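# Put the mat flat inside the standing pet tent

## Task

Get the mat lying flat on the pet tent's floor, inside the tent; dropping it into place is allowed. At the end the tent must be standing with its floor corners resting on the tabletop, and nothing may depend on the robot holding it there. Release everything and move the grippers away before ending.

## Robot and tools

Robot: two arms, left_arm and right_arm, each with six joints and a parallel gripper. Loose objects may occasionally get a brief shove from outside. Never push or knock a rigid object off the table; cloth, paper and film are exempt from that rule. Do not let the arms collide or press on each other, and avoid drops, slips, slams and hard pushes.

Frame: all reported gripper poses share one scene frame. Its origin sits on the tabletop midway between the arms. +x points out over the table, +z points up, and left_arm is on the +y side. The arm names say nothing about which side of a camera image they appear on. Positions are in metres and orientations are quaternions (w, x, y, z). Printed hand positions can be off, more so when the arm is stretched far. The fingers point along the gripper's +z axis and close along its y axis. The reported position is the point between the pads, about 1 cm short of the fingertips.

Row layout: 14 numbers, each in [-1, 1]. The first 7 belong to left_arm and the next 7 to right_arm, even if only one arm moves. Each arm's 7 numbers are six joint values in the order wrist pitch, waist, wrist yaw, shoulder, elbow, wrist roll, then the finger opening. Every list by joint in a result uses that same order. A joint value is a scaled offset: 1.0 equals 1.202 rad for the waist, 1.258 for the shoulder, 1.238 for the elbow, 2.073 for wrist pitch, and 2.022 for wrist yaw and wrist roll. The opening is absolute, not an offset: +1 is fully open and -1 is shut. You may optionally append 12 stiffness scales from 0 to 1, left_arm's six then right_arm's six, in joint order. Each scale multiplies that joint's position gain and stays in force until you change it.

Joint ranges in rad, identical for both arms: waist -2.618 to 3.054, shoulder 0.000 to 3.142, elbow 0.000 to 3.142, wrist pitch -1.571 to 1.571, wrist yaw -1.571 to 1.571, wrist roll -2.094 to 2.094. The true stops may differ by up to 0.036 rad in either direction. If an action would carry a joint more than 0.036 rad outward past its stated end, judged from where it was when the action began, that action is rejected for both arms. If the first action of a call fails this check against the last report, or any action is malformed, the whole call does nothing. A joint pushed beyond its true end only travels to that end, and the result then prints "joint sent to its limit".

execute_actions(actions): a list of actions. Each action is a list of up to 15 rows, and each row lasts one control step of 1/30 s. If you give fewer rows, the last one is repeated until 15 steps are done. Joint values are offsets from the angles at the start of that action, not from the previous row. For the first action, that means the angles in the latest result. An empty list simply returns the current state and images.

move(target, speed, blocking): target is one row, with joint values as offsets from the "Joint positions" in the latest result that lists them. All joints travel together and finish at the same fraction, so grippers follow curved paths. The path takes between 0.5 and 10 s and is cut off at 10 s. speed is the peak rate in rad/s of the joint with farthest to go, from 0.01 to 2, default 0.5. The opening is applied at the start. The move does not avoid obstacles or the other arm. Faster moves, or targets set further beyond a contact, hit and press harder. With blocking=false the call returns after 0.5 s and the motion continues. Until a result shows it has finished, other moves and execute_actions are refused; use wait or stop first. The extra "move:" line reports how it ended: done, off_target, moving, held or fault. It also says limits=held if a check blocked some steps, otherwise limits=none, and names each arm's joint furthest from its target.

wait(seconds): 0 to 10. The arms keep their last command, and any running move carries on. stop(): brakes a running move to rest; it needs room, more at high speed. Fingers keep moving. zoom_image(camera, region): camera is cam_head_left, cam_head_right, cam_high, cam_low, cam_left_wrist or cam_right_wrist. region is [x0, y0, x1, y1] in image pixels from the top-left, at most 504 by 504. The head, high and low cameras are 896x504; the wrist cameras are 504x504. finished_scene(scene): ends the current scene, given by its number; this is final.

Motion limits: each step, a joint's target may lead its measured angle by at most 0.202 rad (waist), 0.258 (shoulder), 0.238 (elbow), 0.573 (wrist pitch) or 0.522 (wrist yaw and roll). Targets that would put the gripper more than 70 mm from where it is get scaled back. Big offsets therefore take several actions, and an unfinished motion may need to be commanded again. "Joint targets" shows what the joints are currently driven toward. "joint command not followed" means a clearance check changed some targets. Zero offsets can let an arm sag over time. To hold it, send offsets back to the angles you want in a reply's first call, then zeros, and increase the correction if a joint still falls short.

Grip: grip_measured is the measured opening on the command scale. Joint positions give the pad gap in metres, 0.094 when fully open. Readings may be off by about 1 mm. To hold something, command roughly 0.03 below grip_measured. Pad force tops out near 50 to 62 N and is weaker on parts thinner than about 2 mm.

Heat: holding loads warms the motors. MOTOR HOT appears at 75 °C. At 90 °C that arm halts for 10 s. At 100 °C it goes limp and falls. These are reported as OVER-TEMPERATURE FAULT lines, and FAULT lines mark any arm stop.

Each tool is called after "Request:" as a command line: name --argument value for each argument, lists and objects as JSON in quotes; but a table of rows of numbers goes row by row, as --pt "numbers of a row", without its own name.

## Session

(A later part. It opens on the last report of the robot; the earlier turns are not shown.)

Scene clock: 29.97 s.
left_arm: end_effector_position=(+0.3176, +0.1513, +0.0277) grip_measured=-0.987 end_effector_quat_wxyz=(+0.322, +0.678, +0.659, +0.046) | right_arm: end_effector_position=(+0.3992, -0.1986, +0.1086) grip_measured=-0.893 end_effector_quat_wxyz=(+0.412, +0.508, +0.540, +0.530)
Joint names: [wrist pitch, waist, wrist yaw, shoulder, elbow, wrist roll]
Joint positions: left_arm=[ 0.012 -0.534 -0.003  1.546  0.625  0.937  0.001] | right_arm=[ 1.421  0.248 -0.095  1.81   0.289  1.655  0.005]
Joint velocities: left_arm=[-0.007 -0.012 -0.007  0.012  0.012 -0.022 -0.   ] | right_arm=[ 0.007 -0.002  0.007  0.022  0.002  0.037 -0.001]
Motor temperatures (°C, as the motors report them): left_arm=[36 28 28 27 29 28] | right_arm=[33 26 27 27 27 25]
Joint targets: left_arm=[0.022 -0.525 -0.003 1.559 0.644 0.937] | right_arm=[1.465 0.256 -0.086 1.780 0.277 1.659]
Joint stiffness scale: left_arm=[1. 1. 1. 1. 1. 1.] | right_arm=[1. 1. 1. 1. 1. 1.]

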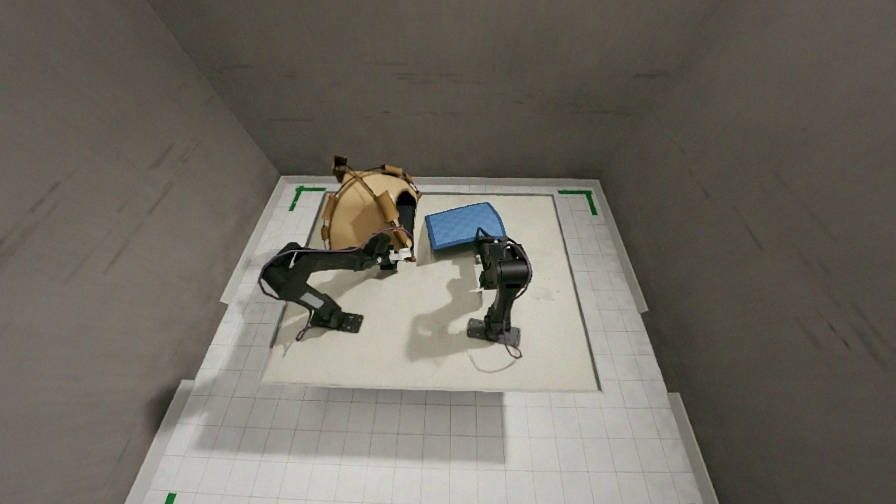

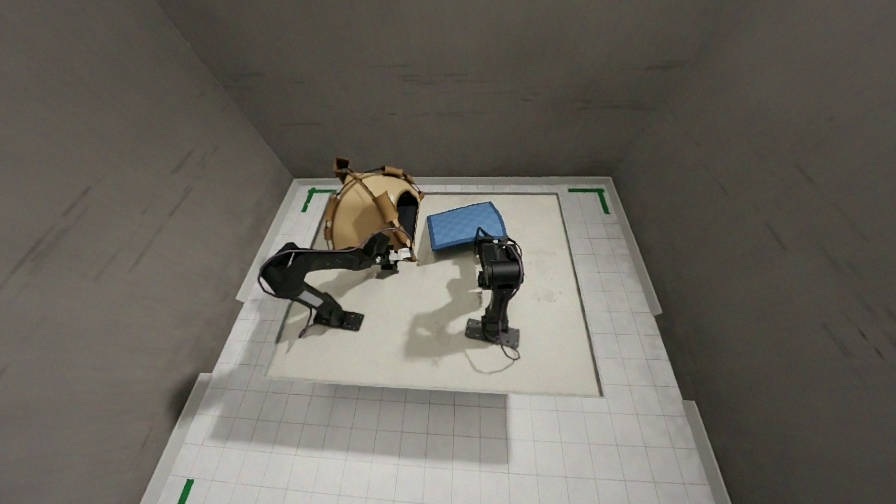

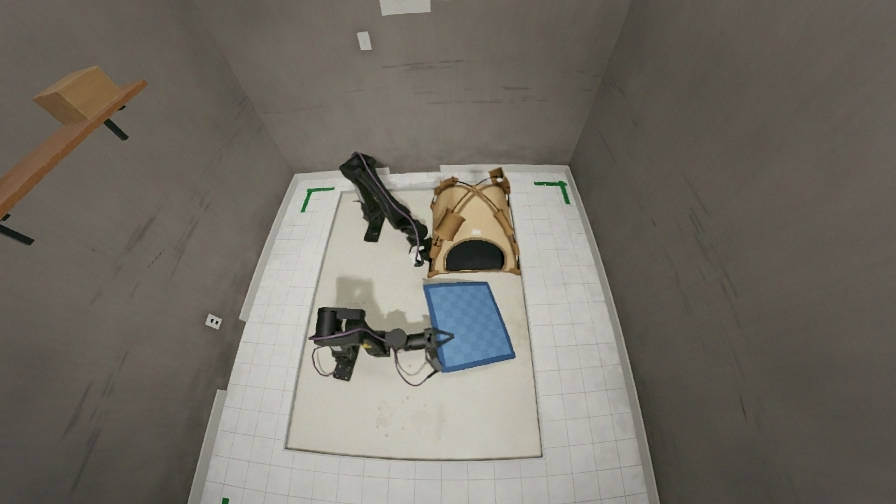

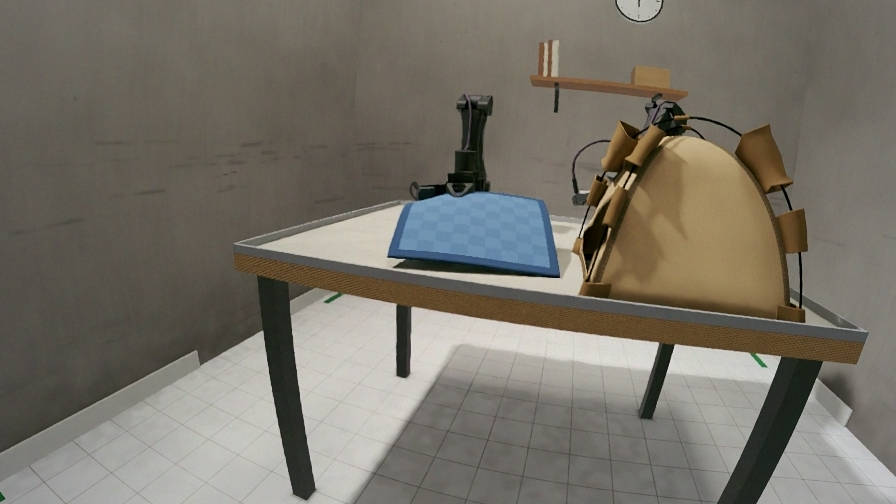

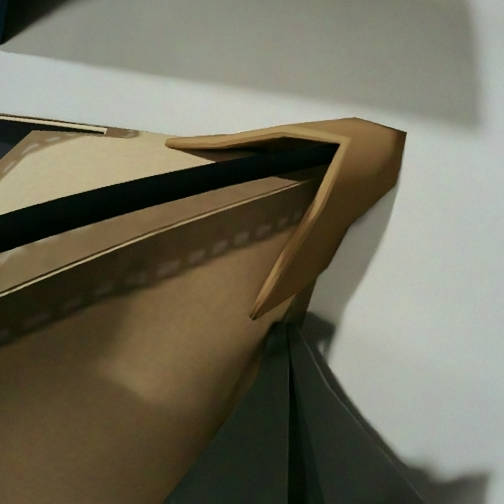

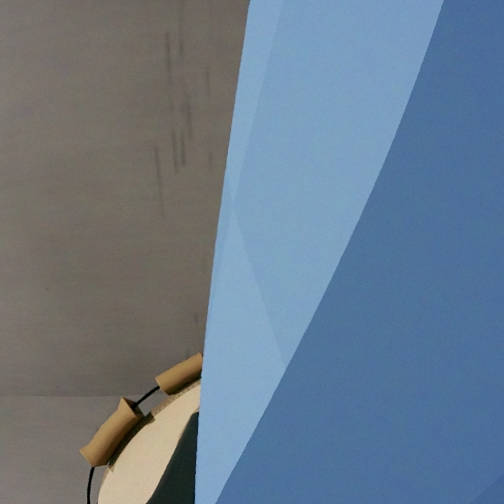

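Request:
move --target '[0.005,0.008,0,0.01,0.015,0,-1,-0.048,0.021,0.037,-0.045,0.195,0.099,-0.93]' --speed 0.3

Scene clock: 32.13 s.
left_arm: end_effector_position=(+0.3176, +0.1513, +0.0277) grip_measured=-0.987 end_effector_quat_wxyz=(+0.322, +0.678, +0.659, +0.046) | right_arm: end_effector_position=(+0.4493, -0.2006, +0.1638) grip_measured=-0.893 end_effector_quat_wxyz=(+0.400, +0.537, +0.449, +0.592)
Joint names: [wrist pitch, waist, wrist yaw, shoulder, elbow, wrist roll]
Joint positions: left_arm=[ 0.012 -0.534 -0.003  1.546  0.625  0.937  0.001] | right_arm=[ 1.303  0.263 -0.028  1.783  0.5    1.851  0.005]
Joint velocities: left_arm=[-0.007  0.002 -0.022 -0.002  0.022 -0.037  0.001] | right_arm=[ 0.11   0.002 -0.051  0.007 -0.007  0.022 -0.001]
Motor temperatures (°C, as the motors report them): left_arm=[36 28 28 27 29 28] | right_arm=[33 26 27 27 27 25]
Joint targets: left_arm=[0.022 -0.525 -0.003 1.559 0.644 0.937] | right_arm=[1.322 0.273 -0.020 1.754 0.530 1.855]
Joint stiffness scale: left_arm=[1. 1. 1. 1. 1. 1.] | right_arm=[1. 1. 1. 1. 1. 1.]
move: off_target (right_arm); limits=none; left_arm: farthest joint: the elbow, 0.018 radians from its target (0.018 radians at the start); right_arm: farthest joint: the shoulder, 0.030 radians from its target (0.057 radians at the start)

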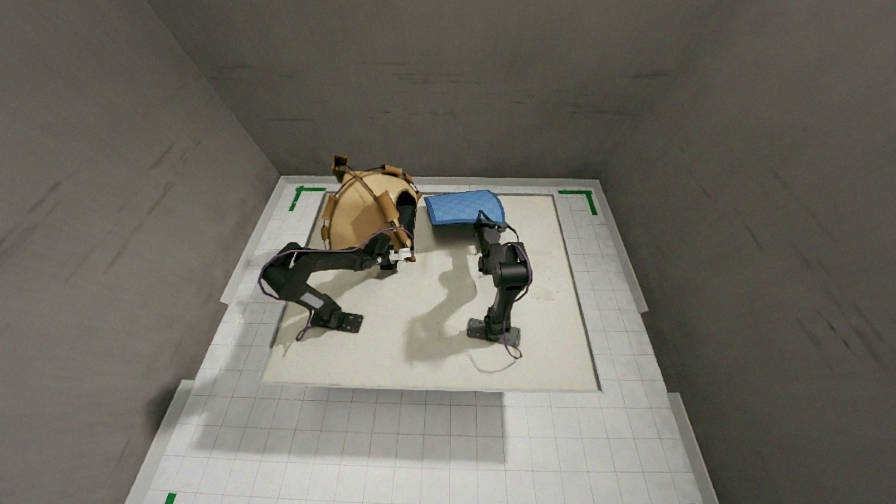

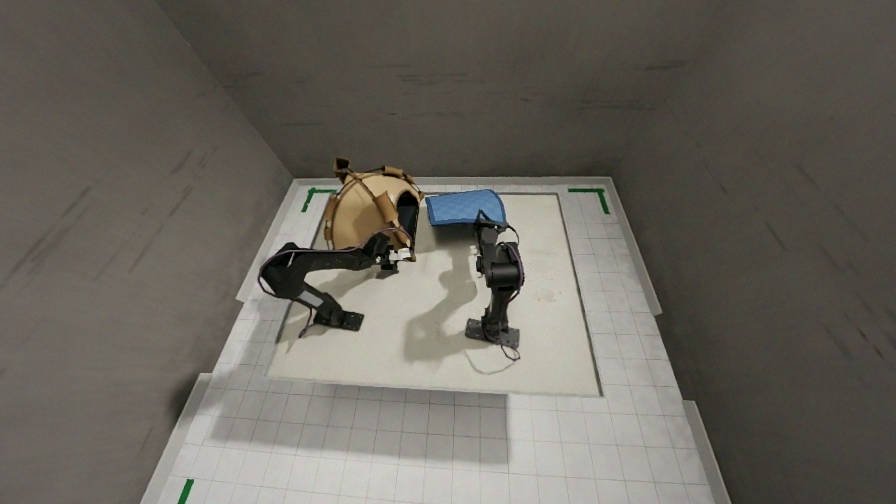

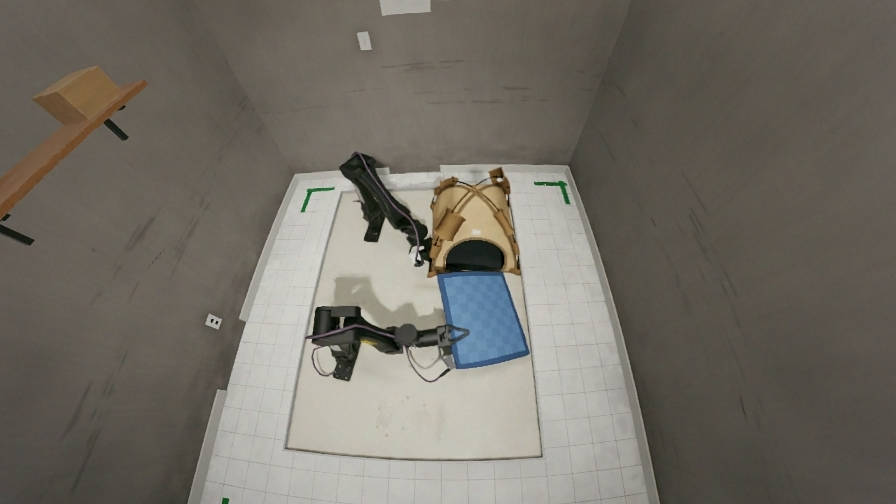

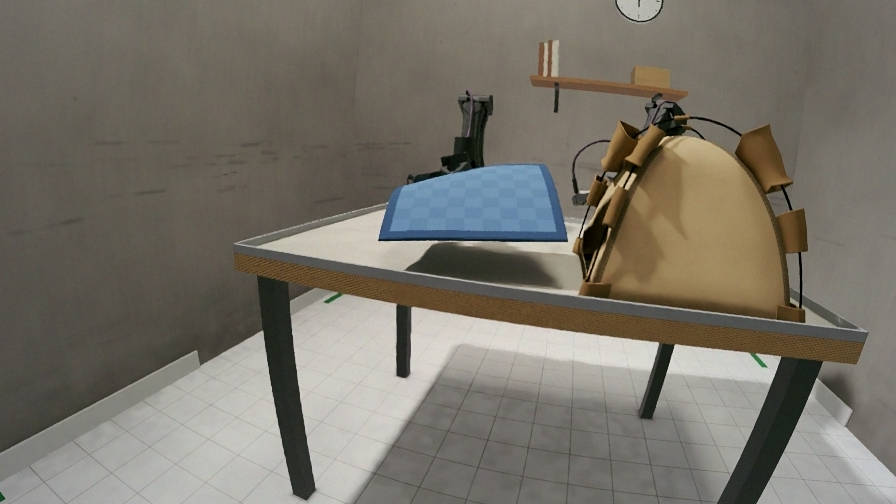

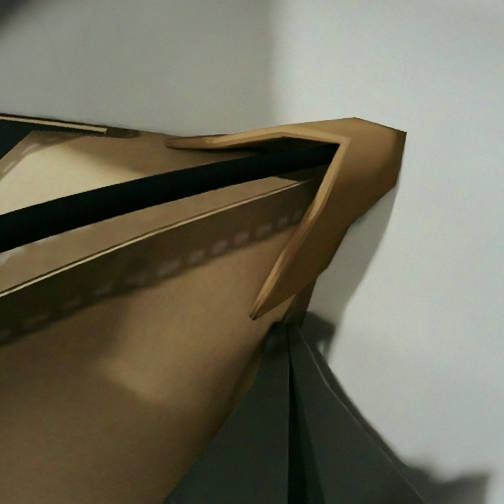

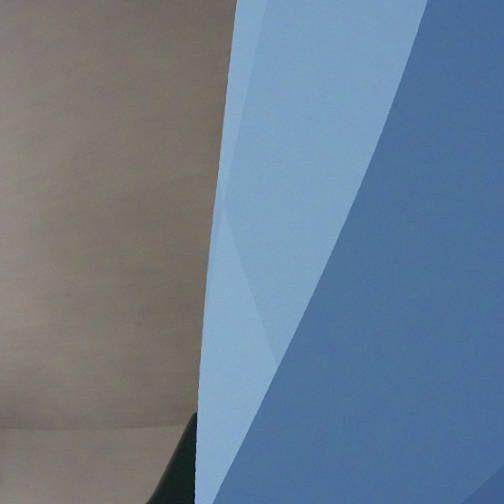

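Request:
move --target '[0.005,0.008,0,0.01,0.015,0,-1,0.044,0.255,0.127,-0.012,-0.072,0,-0.93]' --speed 0.25

Request:
zoom_image --camera "cam_high" --region '[380,170,560,380]'

Scene clock: 34.73 s.
left_arm: end_effector_position=(+0.3176, +0.1513, +0.0277) grip_measured=-0.987 end_effector_quat_wxyz=(+0.322, +0.678, +0.659, +0.046) | right_arm: end_effector_position=(+0.4135, -0.1187, +0.1469) grip_measured=-0.893 end_effector_quat_wxyz=(+0.379, +0.533, +0.470, +0.593)
Joint names: [wrist pitch, waist, wrist yaw, shoulder, elbow, wrist roll]
Joint positions: left_arm=[ 0.012 -0.534 -0.003  1.546  0.625  0.937  0.001] | right_arm=[1.351 0.562 0.22  1.783 0.422 1.851 0.005]
Joint velocities: left_arm=[-0.022  0.007 -0.022 -0.007  0.012  0.022 -0.001] | right_arm=[ 0.007 -0.002 -0.037  0.012 -0.007  0.095 -0.001]
Motor temperatures (°C, as the motors report them): left_arm=[36 28 28 27 29 28] | right_arm=[34 26 27 27 27 25]
Joint targets: left_arm=[0.022 -0.525 -0.003 1.559 0.644 0.937] | right_arm=[1.394 0.570 0.229 1.768 0.411 1.851]
Joint stiffness scale: left_arm=[1. 1. 1. 1. 1. 1.] | right_arm=[1. 1. 1. 1. 1. 1.]
move: off_target (right_arm); limits=none; left_arm: farthest joint: the elbow, 0.018 radians from its target (0.018 radians at the start); right_arm: farthest joint: the wrist pitch, 0.043 radians from its target (0.091 radians at the start)

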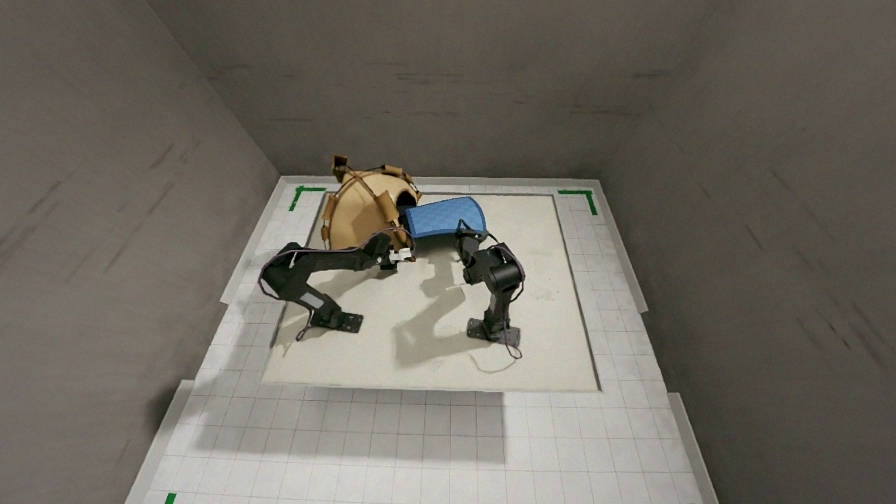

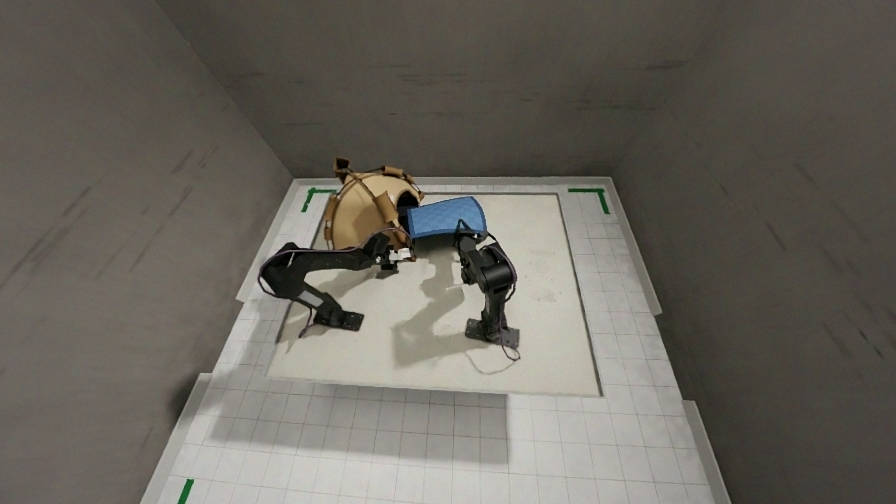

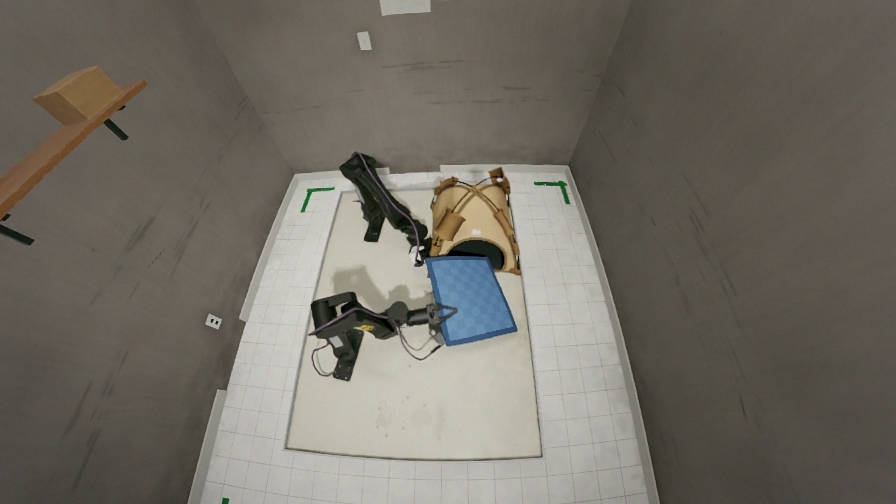

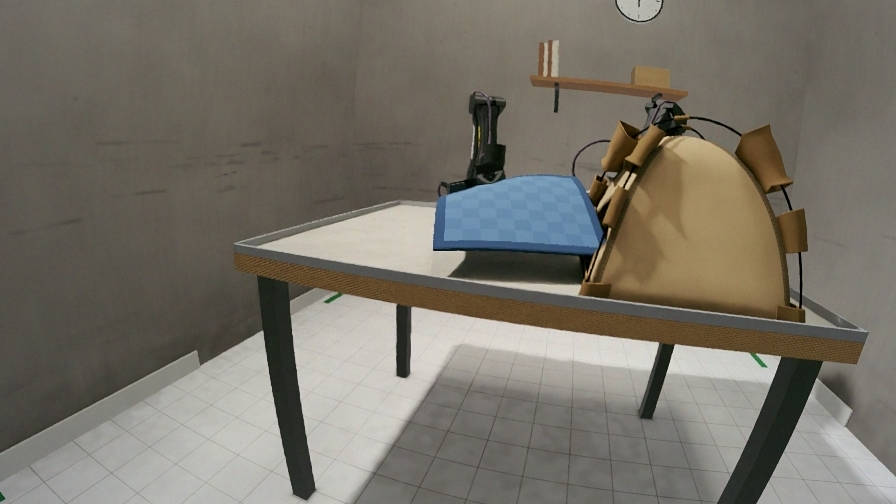

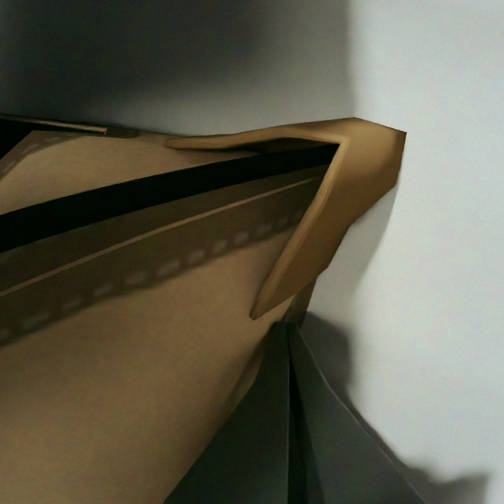

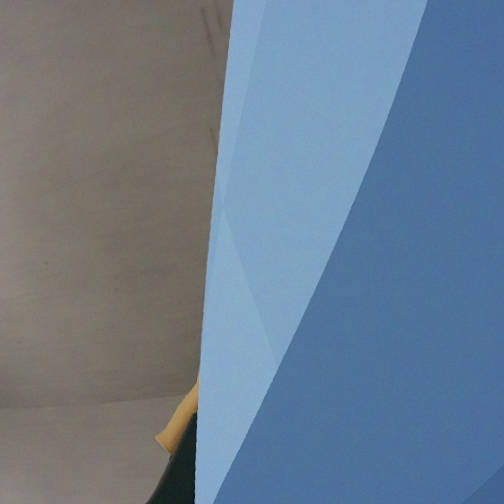

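Region (380, 170, 560, 380) of cam_high's 896x504 image, scaled by 2.400, with more detail than that image has; it fills the left 432 columns of this view, and the rest is white.

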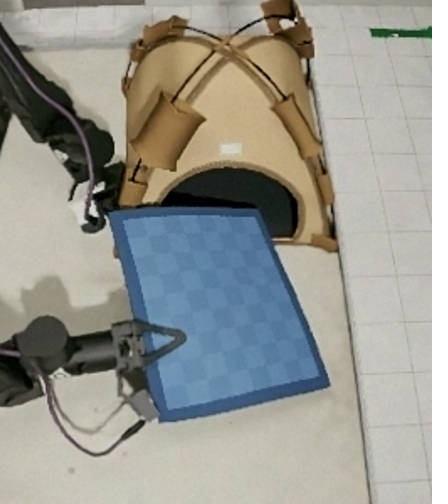

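Request:
move --target '[0.005,0.008,0,0.01,0.015,0,-1,-0.013,0.116,0.135,0.176,0.241,-0.05,-0.93]' --speed 0.2

Request:
zoom_image --camera "cam_high" --region '[380,170,560,380]'

Request:
zoom_image --camera "cam_head_right" --region '[330,150,530,290]'

Scene clock: 37.33 s.
left_arm: end_effector_position=(+0.3176, +0.1513, +0.0277) grip_measured=-0.987 end_effector_quat_wxyz=(+0.322, +0.678, +0.659, +0.046) | right_arm: end_effector_position=(+0.4584, -0.0797, +0.1371) grip_measured=-0.893 end_effector_quat_wxyz=(+0.442, +0.541, +0.455, +0.553)
Joint names: [wrist pitch, waist, wrist yaw, shoulder, elbow, wrist roll]
Joint positions: left_arm=[ 0.012 -0.534 -0.003  1.546  0.625  0.937  0.001] | right_arm=[1.317 0.694 0.481 2.003 0.688 1.767 0.005]
Joint velocities: left_arm=[-0.066 -0.012  0.022 -0.012  0.017  0.007 -0.   ] | right_arm=[ 0.007 -0.002  0.007 -0.007 -0.007 -0.022 -0.   ]
Motor temperatures (°C, as the motors report them): left_arm=[37 28 28 27 29 28] | right_arm=[34 26 27 27 27 25]
Joint targets: left_arm=[0.022 -0.525 -0.003 1.559 0.644 0.937] | right_arm=[1.324 0.702 0.493 2.005 0.720 1.750]
Joint stiffness scale: left_arm=[1. 1. 1. 1. 1. 1.] | right_arm=[1. 1. 1. 1. 1. 1.]
move: off_target (right_arm); limits=none; left_arm: farthest joint: the elbow, 0.018 radians from its target (0.018 radians at the start); right_arm: farthest joint: the elbow, 0.033 radians from its target (0.299 radians at the start)

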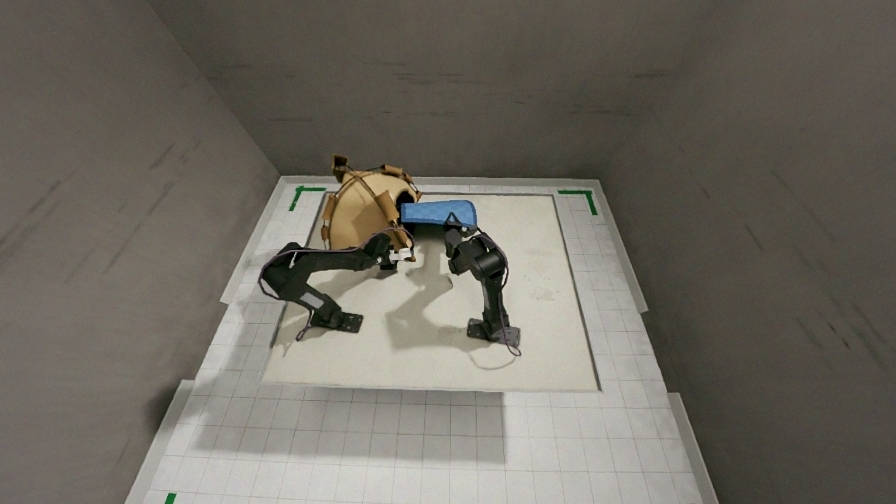

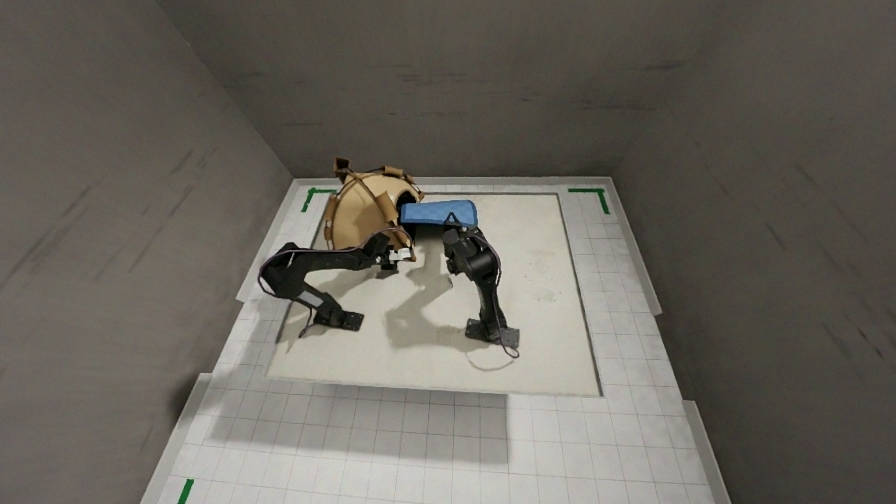

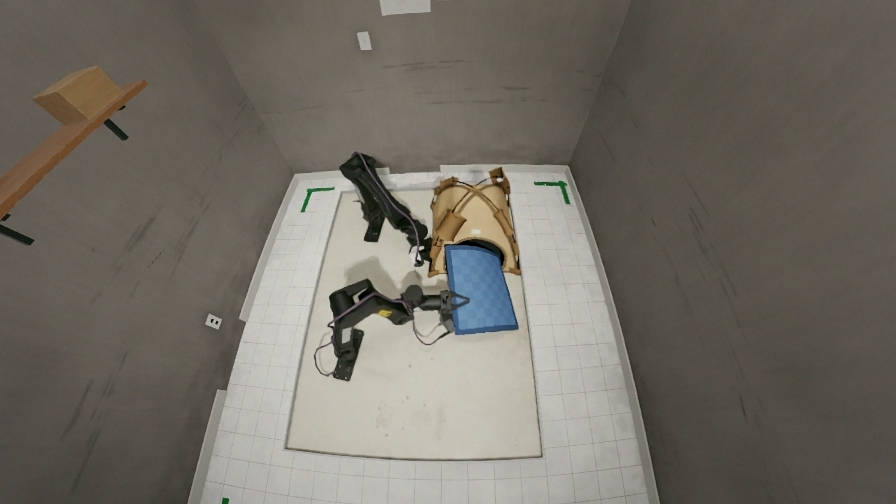

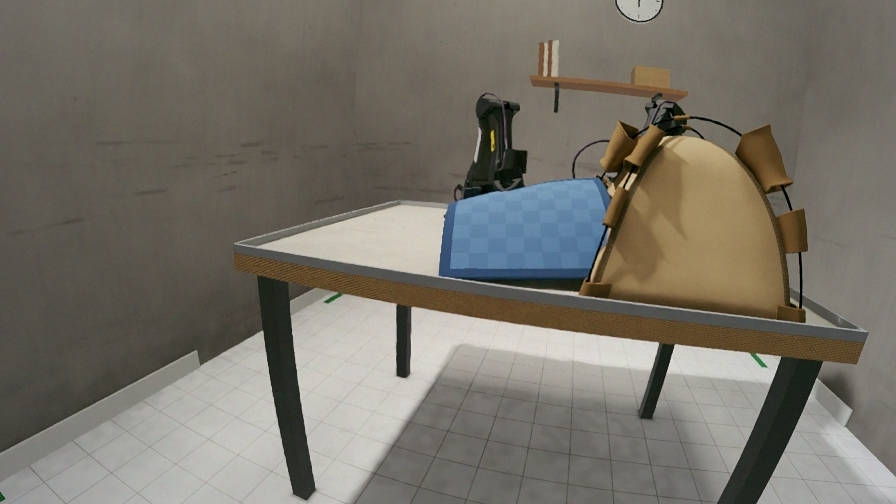

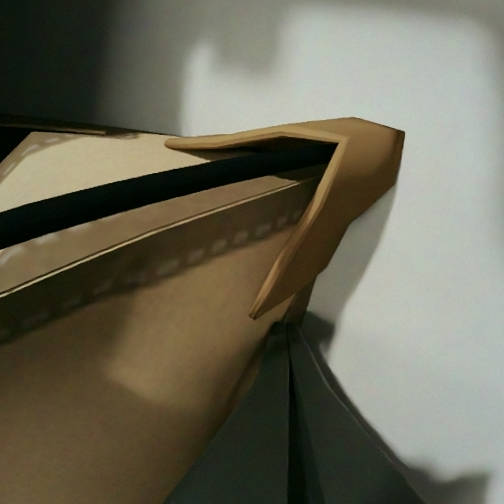

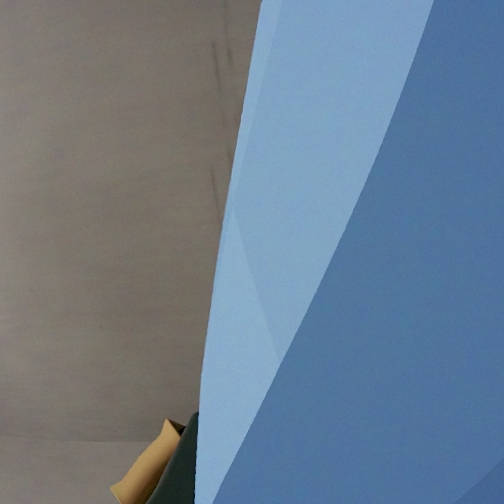

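Region (380, 170, 560, 380) of cam_high's 896x504 image, scaled by 2.400, with more detail than that image has; it fills the left 432 columns of this view, and the rest is white.

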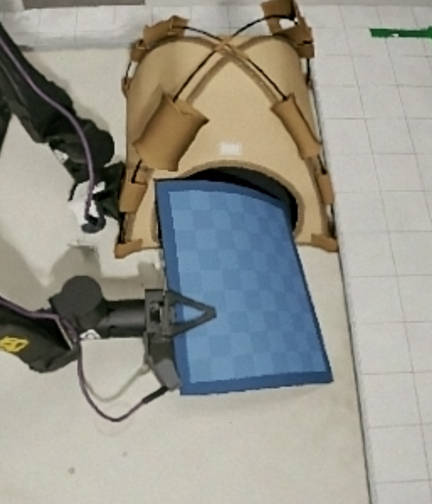

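Region (330, 150, 530, 290) of cam_head_right's 896x504 image, scaled by 2.520, with more detail than that image has; it fills the top 353 rows of this view, and the rest is white.

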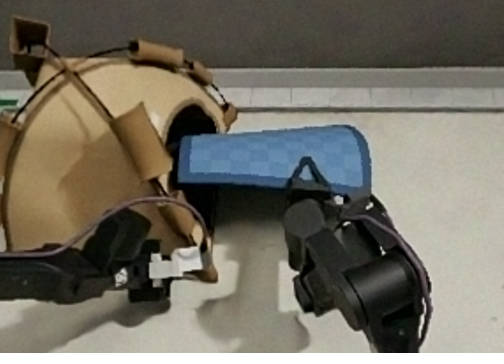

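Request:
move --target '[0.005,0.008,0,0.01,0.015,0,-1,0.01,0.03,0.07,0.0,0.02,-0.18,-0.93]' --speed 0.25

Request:
zoom_image --camera "cam_high" --region '[380,170,560,380]'

Request:
zoom_image --camera "cam_head_right" --region '[330,150,530,290]'

Scene clock: 40.03 s.
left_arm: end_effector_position=(+0.3176, +0.1513, +0.0277) grip_measured=-0.987 end_effector_quat_wxyz=(+0.322, +0.678, +0.659, +0.046) | right_arm: end_effector_position=(+0.4533, -0.0867, +0.1371) grip_measured=-0.893 end_effector_quat_wxyz=(+0.549, +0.479, +0.520, +0.447)
Joint names: [wrist pitch, waist, wrist yaw, shoulder, elbow, wrist roll]
Joint positions: left_arm=[ 0.012 -0.534 -0.003  1.546  0.625  0.937  0.001] | right_arm=[1.317 0.724 0.597 2.003 0.688 1.426 0.005]
Joint velocities: left_arm=[-0.051 -0.007 -0.037  0.007 -0.007 -0.007 -0.001] | right_arm=[-0.051  0.007 -0.037  0.007  0.002 -0.022  0.   ]
Motor temperatures (°C, as the motors report them): left_arm=[37 28 28 27 29 28] | right_arm=[34 26 27 27 28 25]
Joint targets: left_arm=[0.022 -0.525 -0.003 1.559 0.644 0.937] | right_arm=[1.338 0.730 0.622 2.003 0.713 1.403]
Joint stiffness scale: left_arm=[1. 1. 1. 1. 1. 1.] | right_arm=[1. 1. 1. 1. 1. 1.]
move: off_target (right_arm); limits=none; left_arm: farthest joint: the elbow, 0.018 radians from its target (0.018 radians at the start); right_arm: farthest joint: the wrist yaw, 0.026 radians from its target (0.142 radians at the start)

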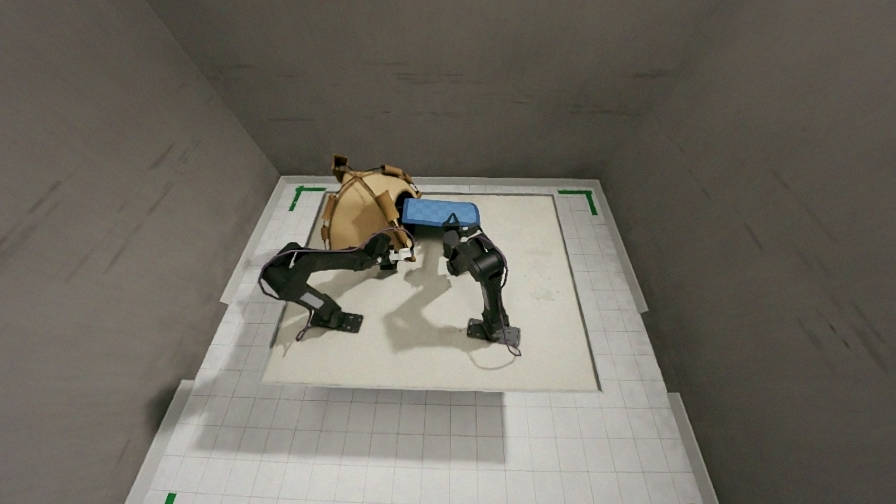

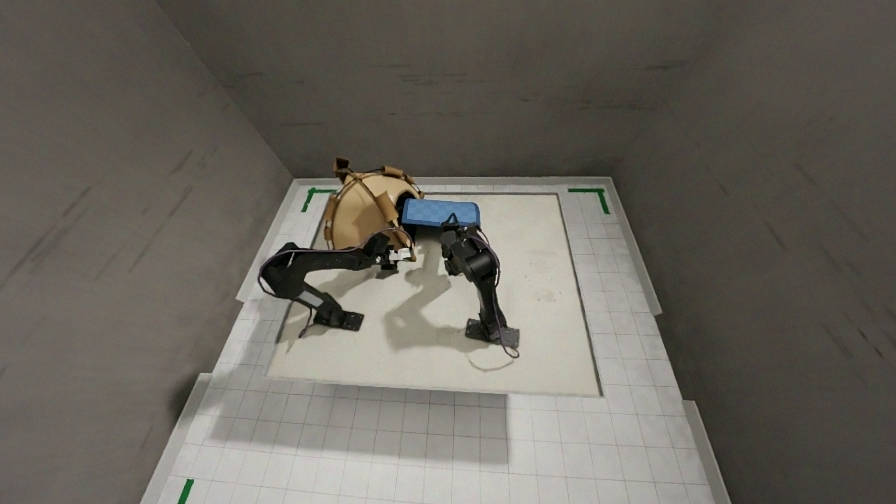

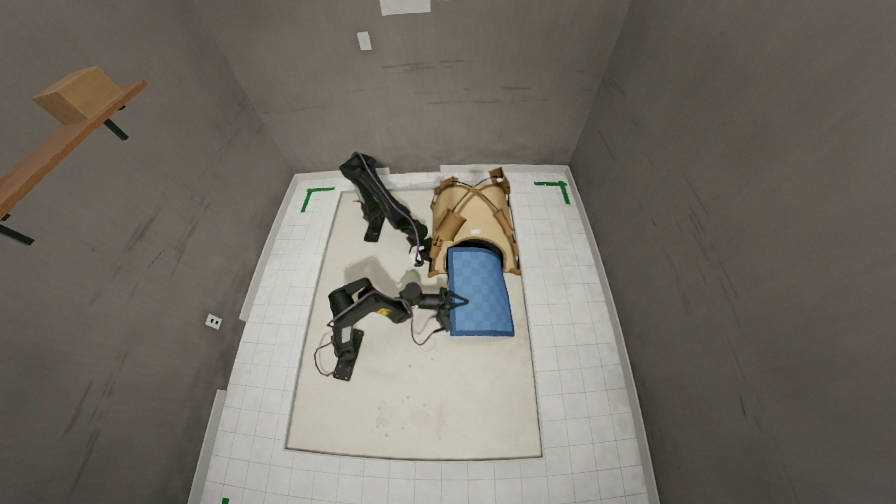

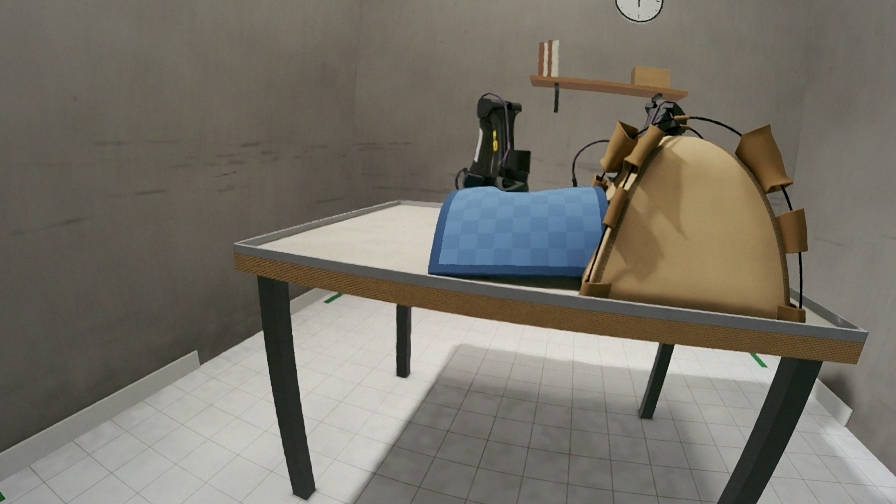

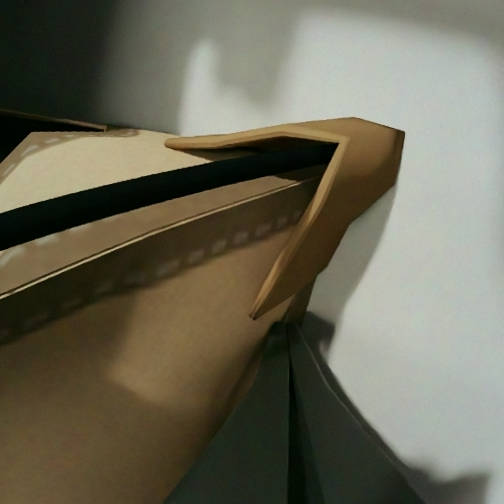

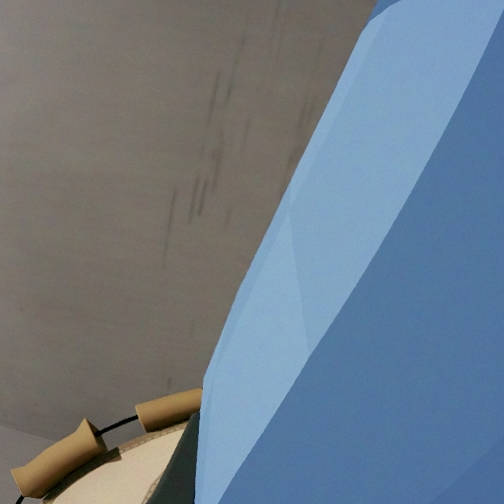

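Region (380, 170, 560, 380) of cam_high's 896x504 image, scaled by 2.400, with more detail than that image has; it fills the left 432 columns of this view, and the rest is white.

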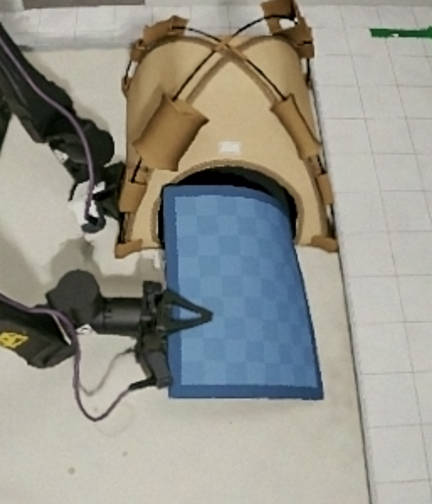

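Region (330, 150, 530, 290) of cam_head_right's 896x504 image, scaled by 2.520, with more detail than that image has; it fills the top 353 rows of this view, and the rest is white.

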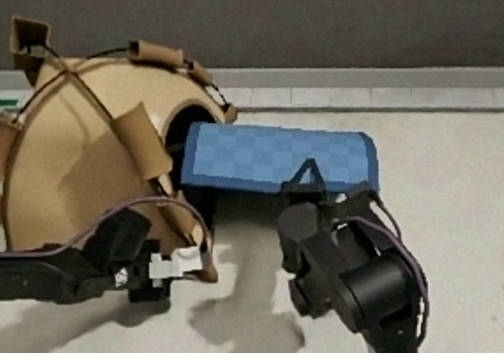

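Request:
move --target '[0.005,0.008,0,0.01,0.015,0,-1,0.111,0.067,0.045,0.19,0.132,-0.01,-0.93]' --speed 0.2

Request:
zoom_image --camera "cam_high" --region '[380,170,560,380]'

Request:
zoom_image --camera "cam_head_right" --region '[330,150,530,290]'

Scene clock: 42.43 s.
left_arm: end_effector_position=(+0.3176, +0.1513, +0.0277) grip_measured=-0.987 end_effector_quat_wxyz=(+0.322, +0.678, +0.659, +0.046) | right_arm: end_effector_position=(+0.4638, -0.0532, +0.1166) grip_measured=-0.893 end_effector_quat_wxyz=(+0.559, +0.478, +0.477, +0.481)
Joint names: [wrist pitch, waist, wrist yaw, shoulder, elbow, wrist roll]
Joint positions: left_arm=[ 0.012 -0.534 -0.003  1.546  0.625  0.937  0.001] | right_arm=[1.531 0.796 0.681 2.239 0.821 1.426 0.005]
Joint velocities: left_arm=[-0.007 -0.012  0.051  0.002  0.007 -0.022 -0.001] | right_arm=[ 0.022  0.002 -0.007  0.002 -0.007 -0.022 -0.   ]
Motor temperatures (°C, as the motors report them): left_arm=[37 28 28 27 29 28] | right_arm=[34 26 27 28 28 25]
Joint targets: left_arm=[0.022 -0.525 -0.003 1.559 0.644 0.937] | right_arm=[1.547 0.804 0.688 2.241 0.851 1.406]
Joint stiffness scale: left_arm=[1. 1. 1. 1. 1. 1.] | right_arm=[1. 1. 1. 1. 1. 1.]
move: off_target (right_arm); limits=none; left_arm: farthest joint: the elbow, 0.018 radians from its target (0.018 radians at the start); right_arm: farthest joint: the elbow, 0.030 radians from its target (0.164 radians at the start)

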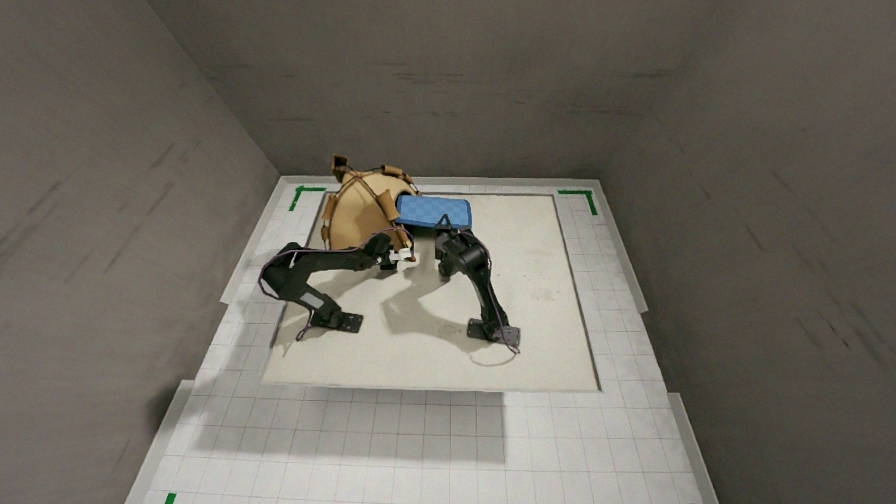

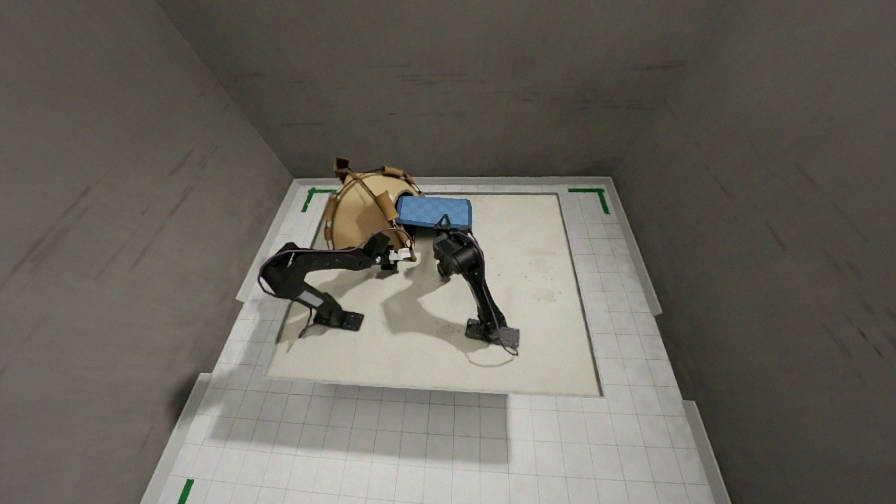

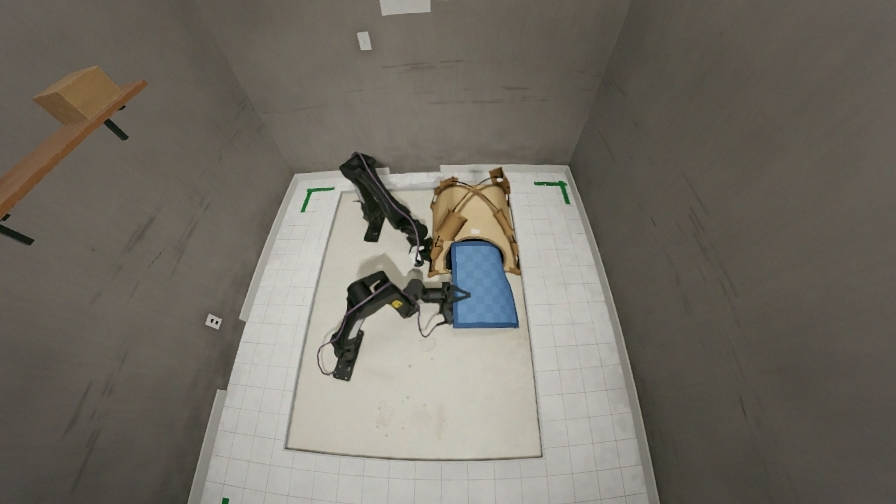

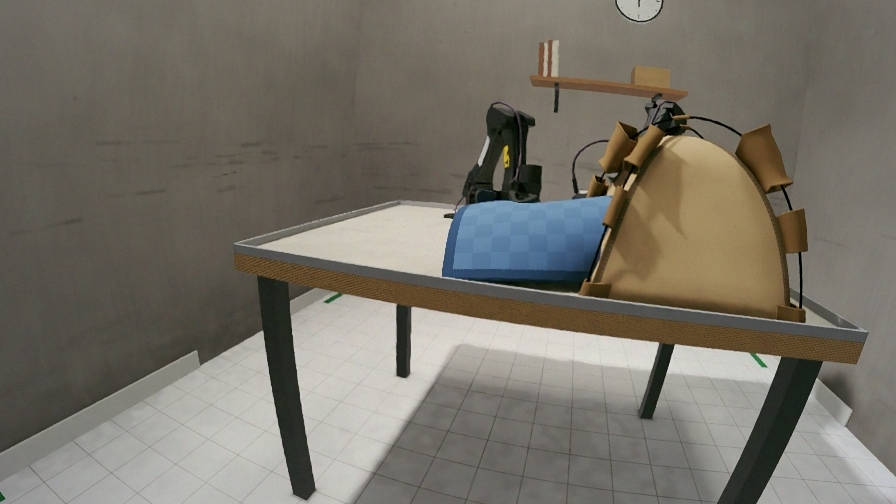

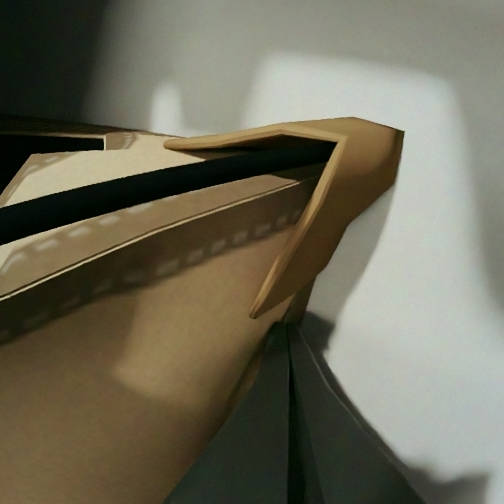

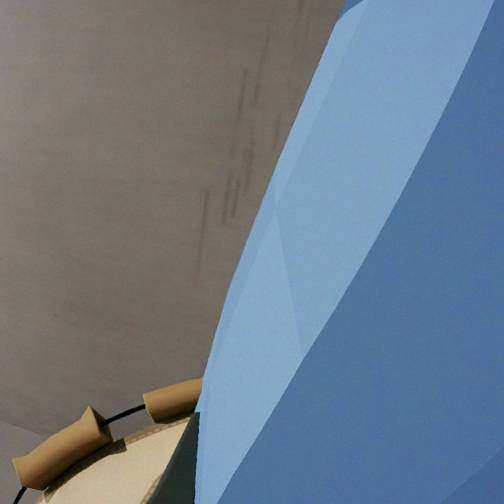

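Region (380, 170, 560, 380) of cam_high's 896x504 image, scaled by 2.400, with more detail than that image has; it fills the left 432 columns of this view, and the rest is white.

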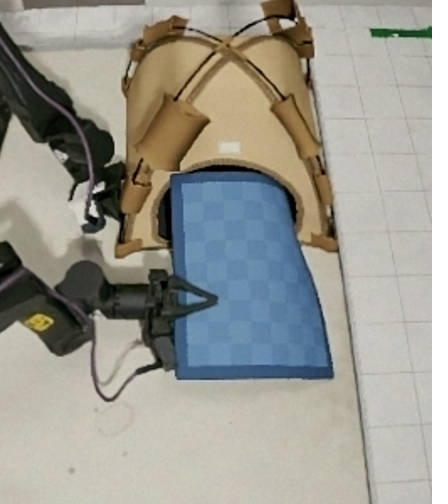

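Region (330, 150, 530, 290) of cam_head_right's 896x504 image, scaled by 2.520, with more detail than that image has; it fills the top 353 rows of this view, and the rest is white.

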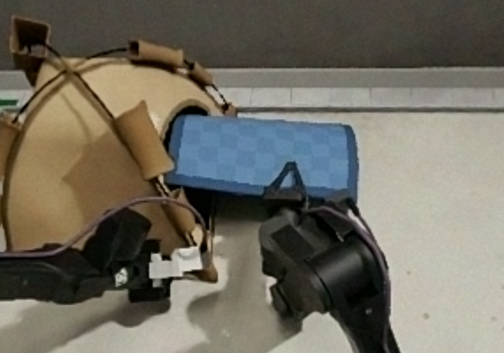

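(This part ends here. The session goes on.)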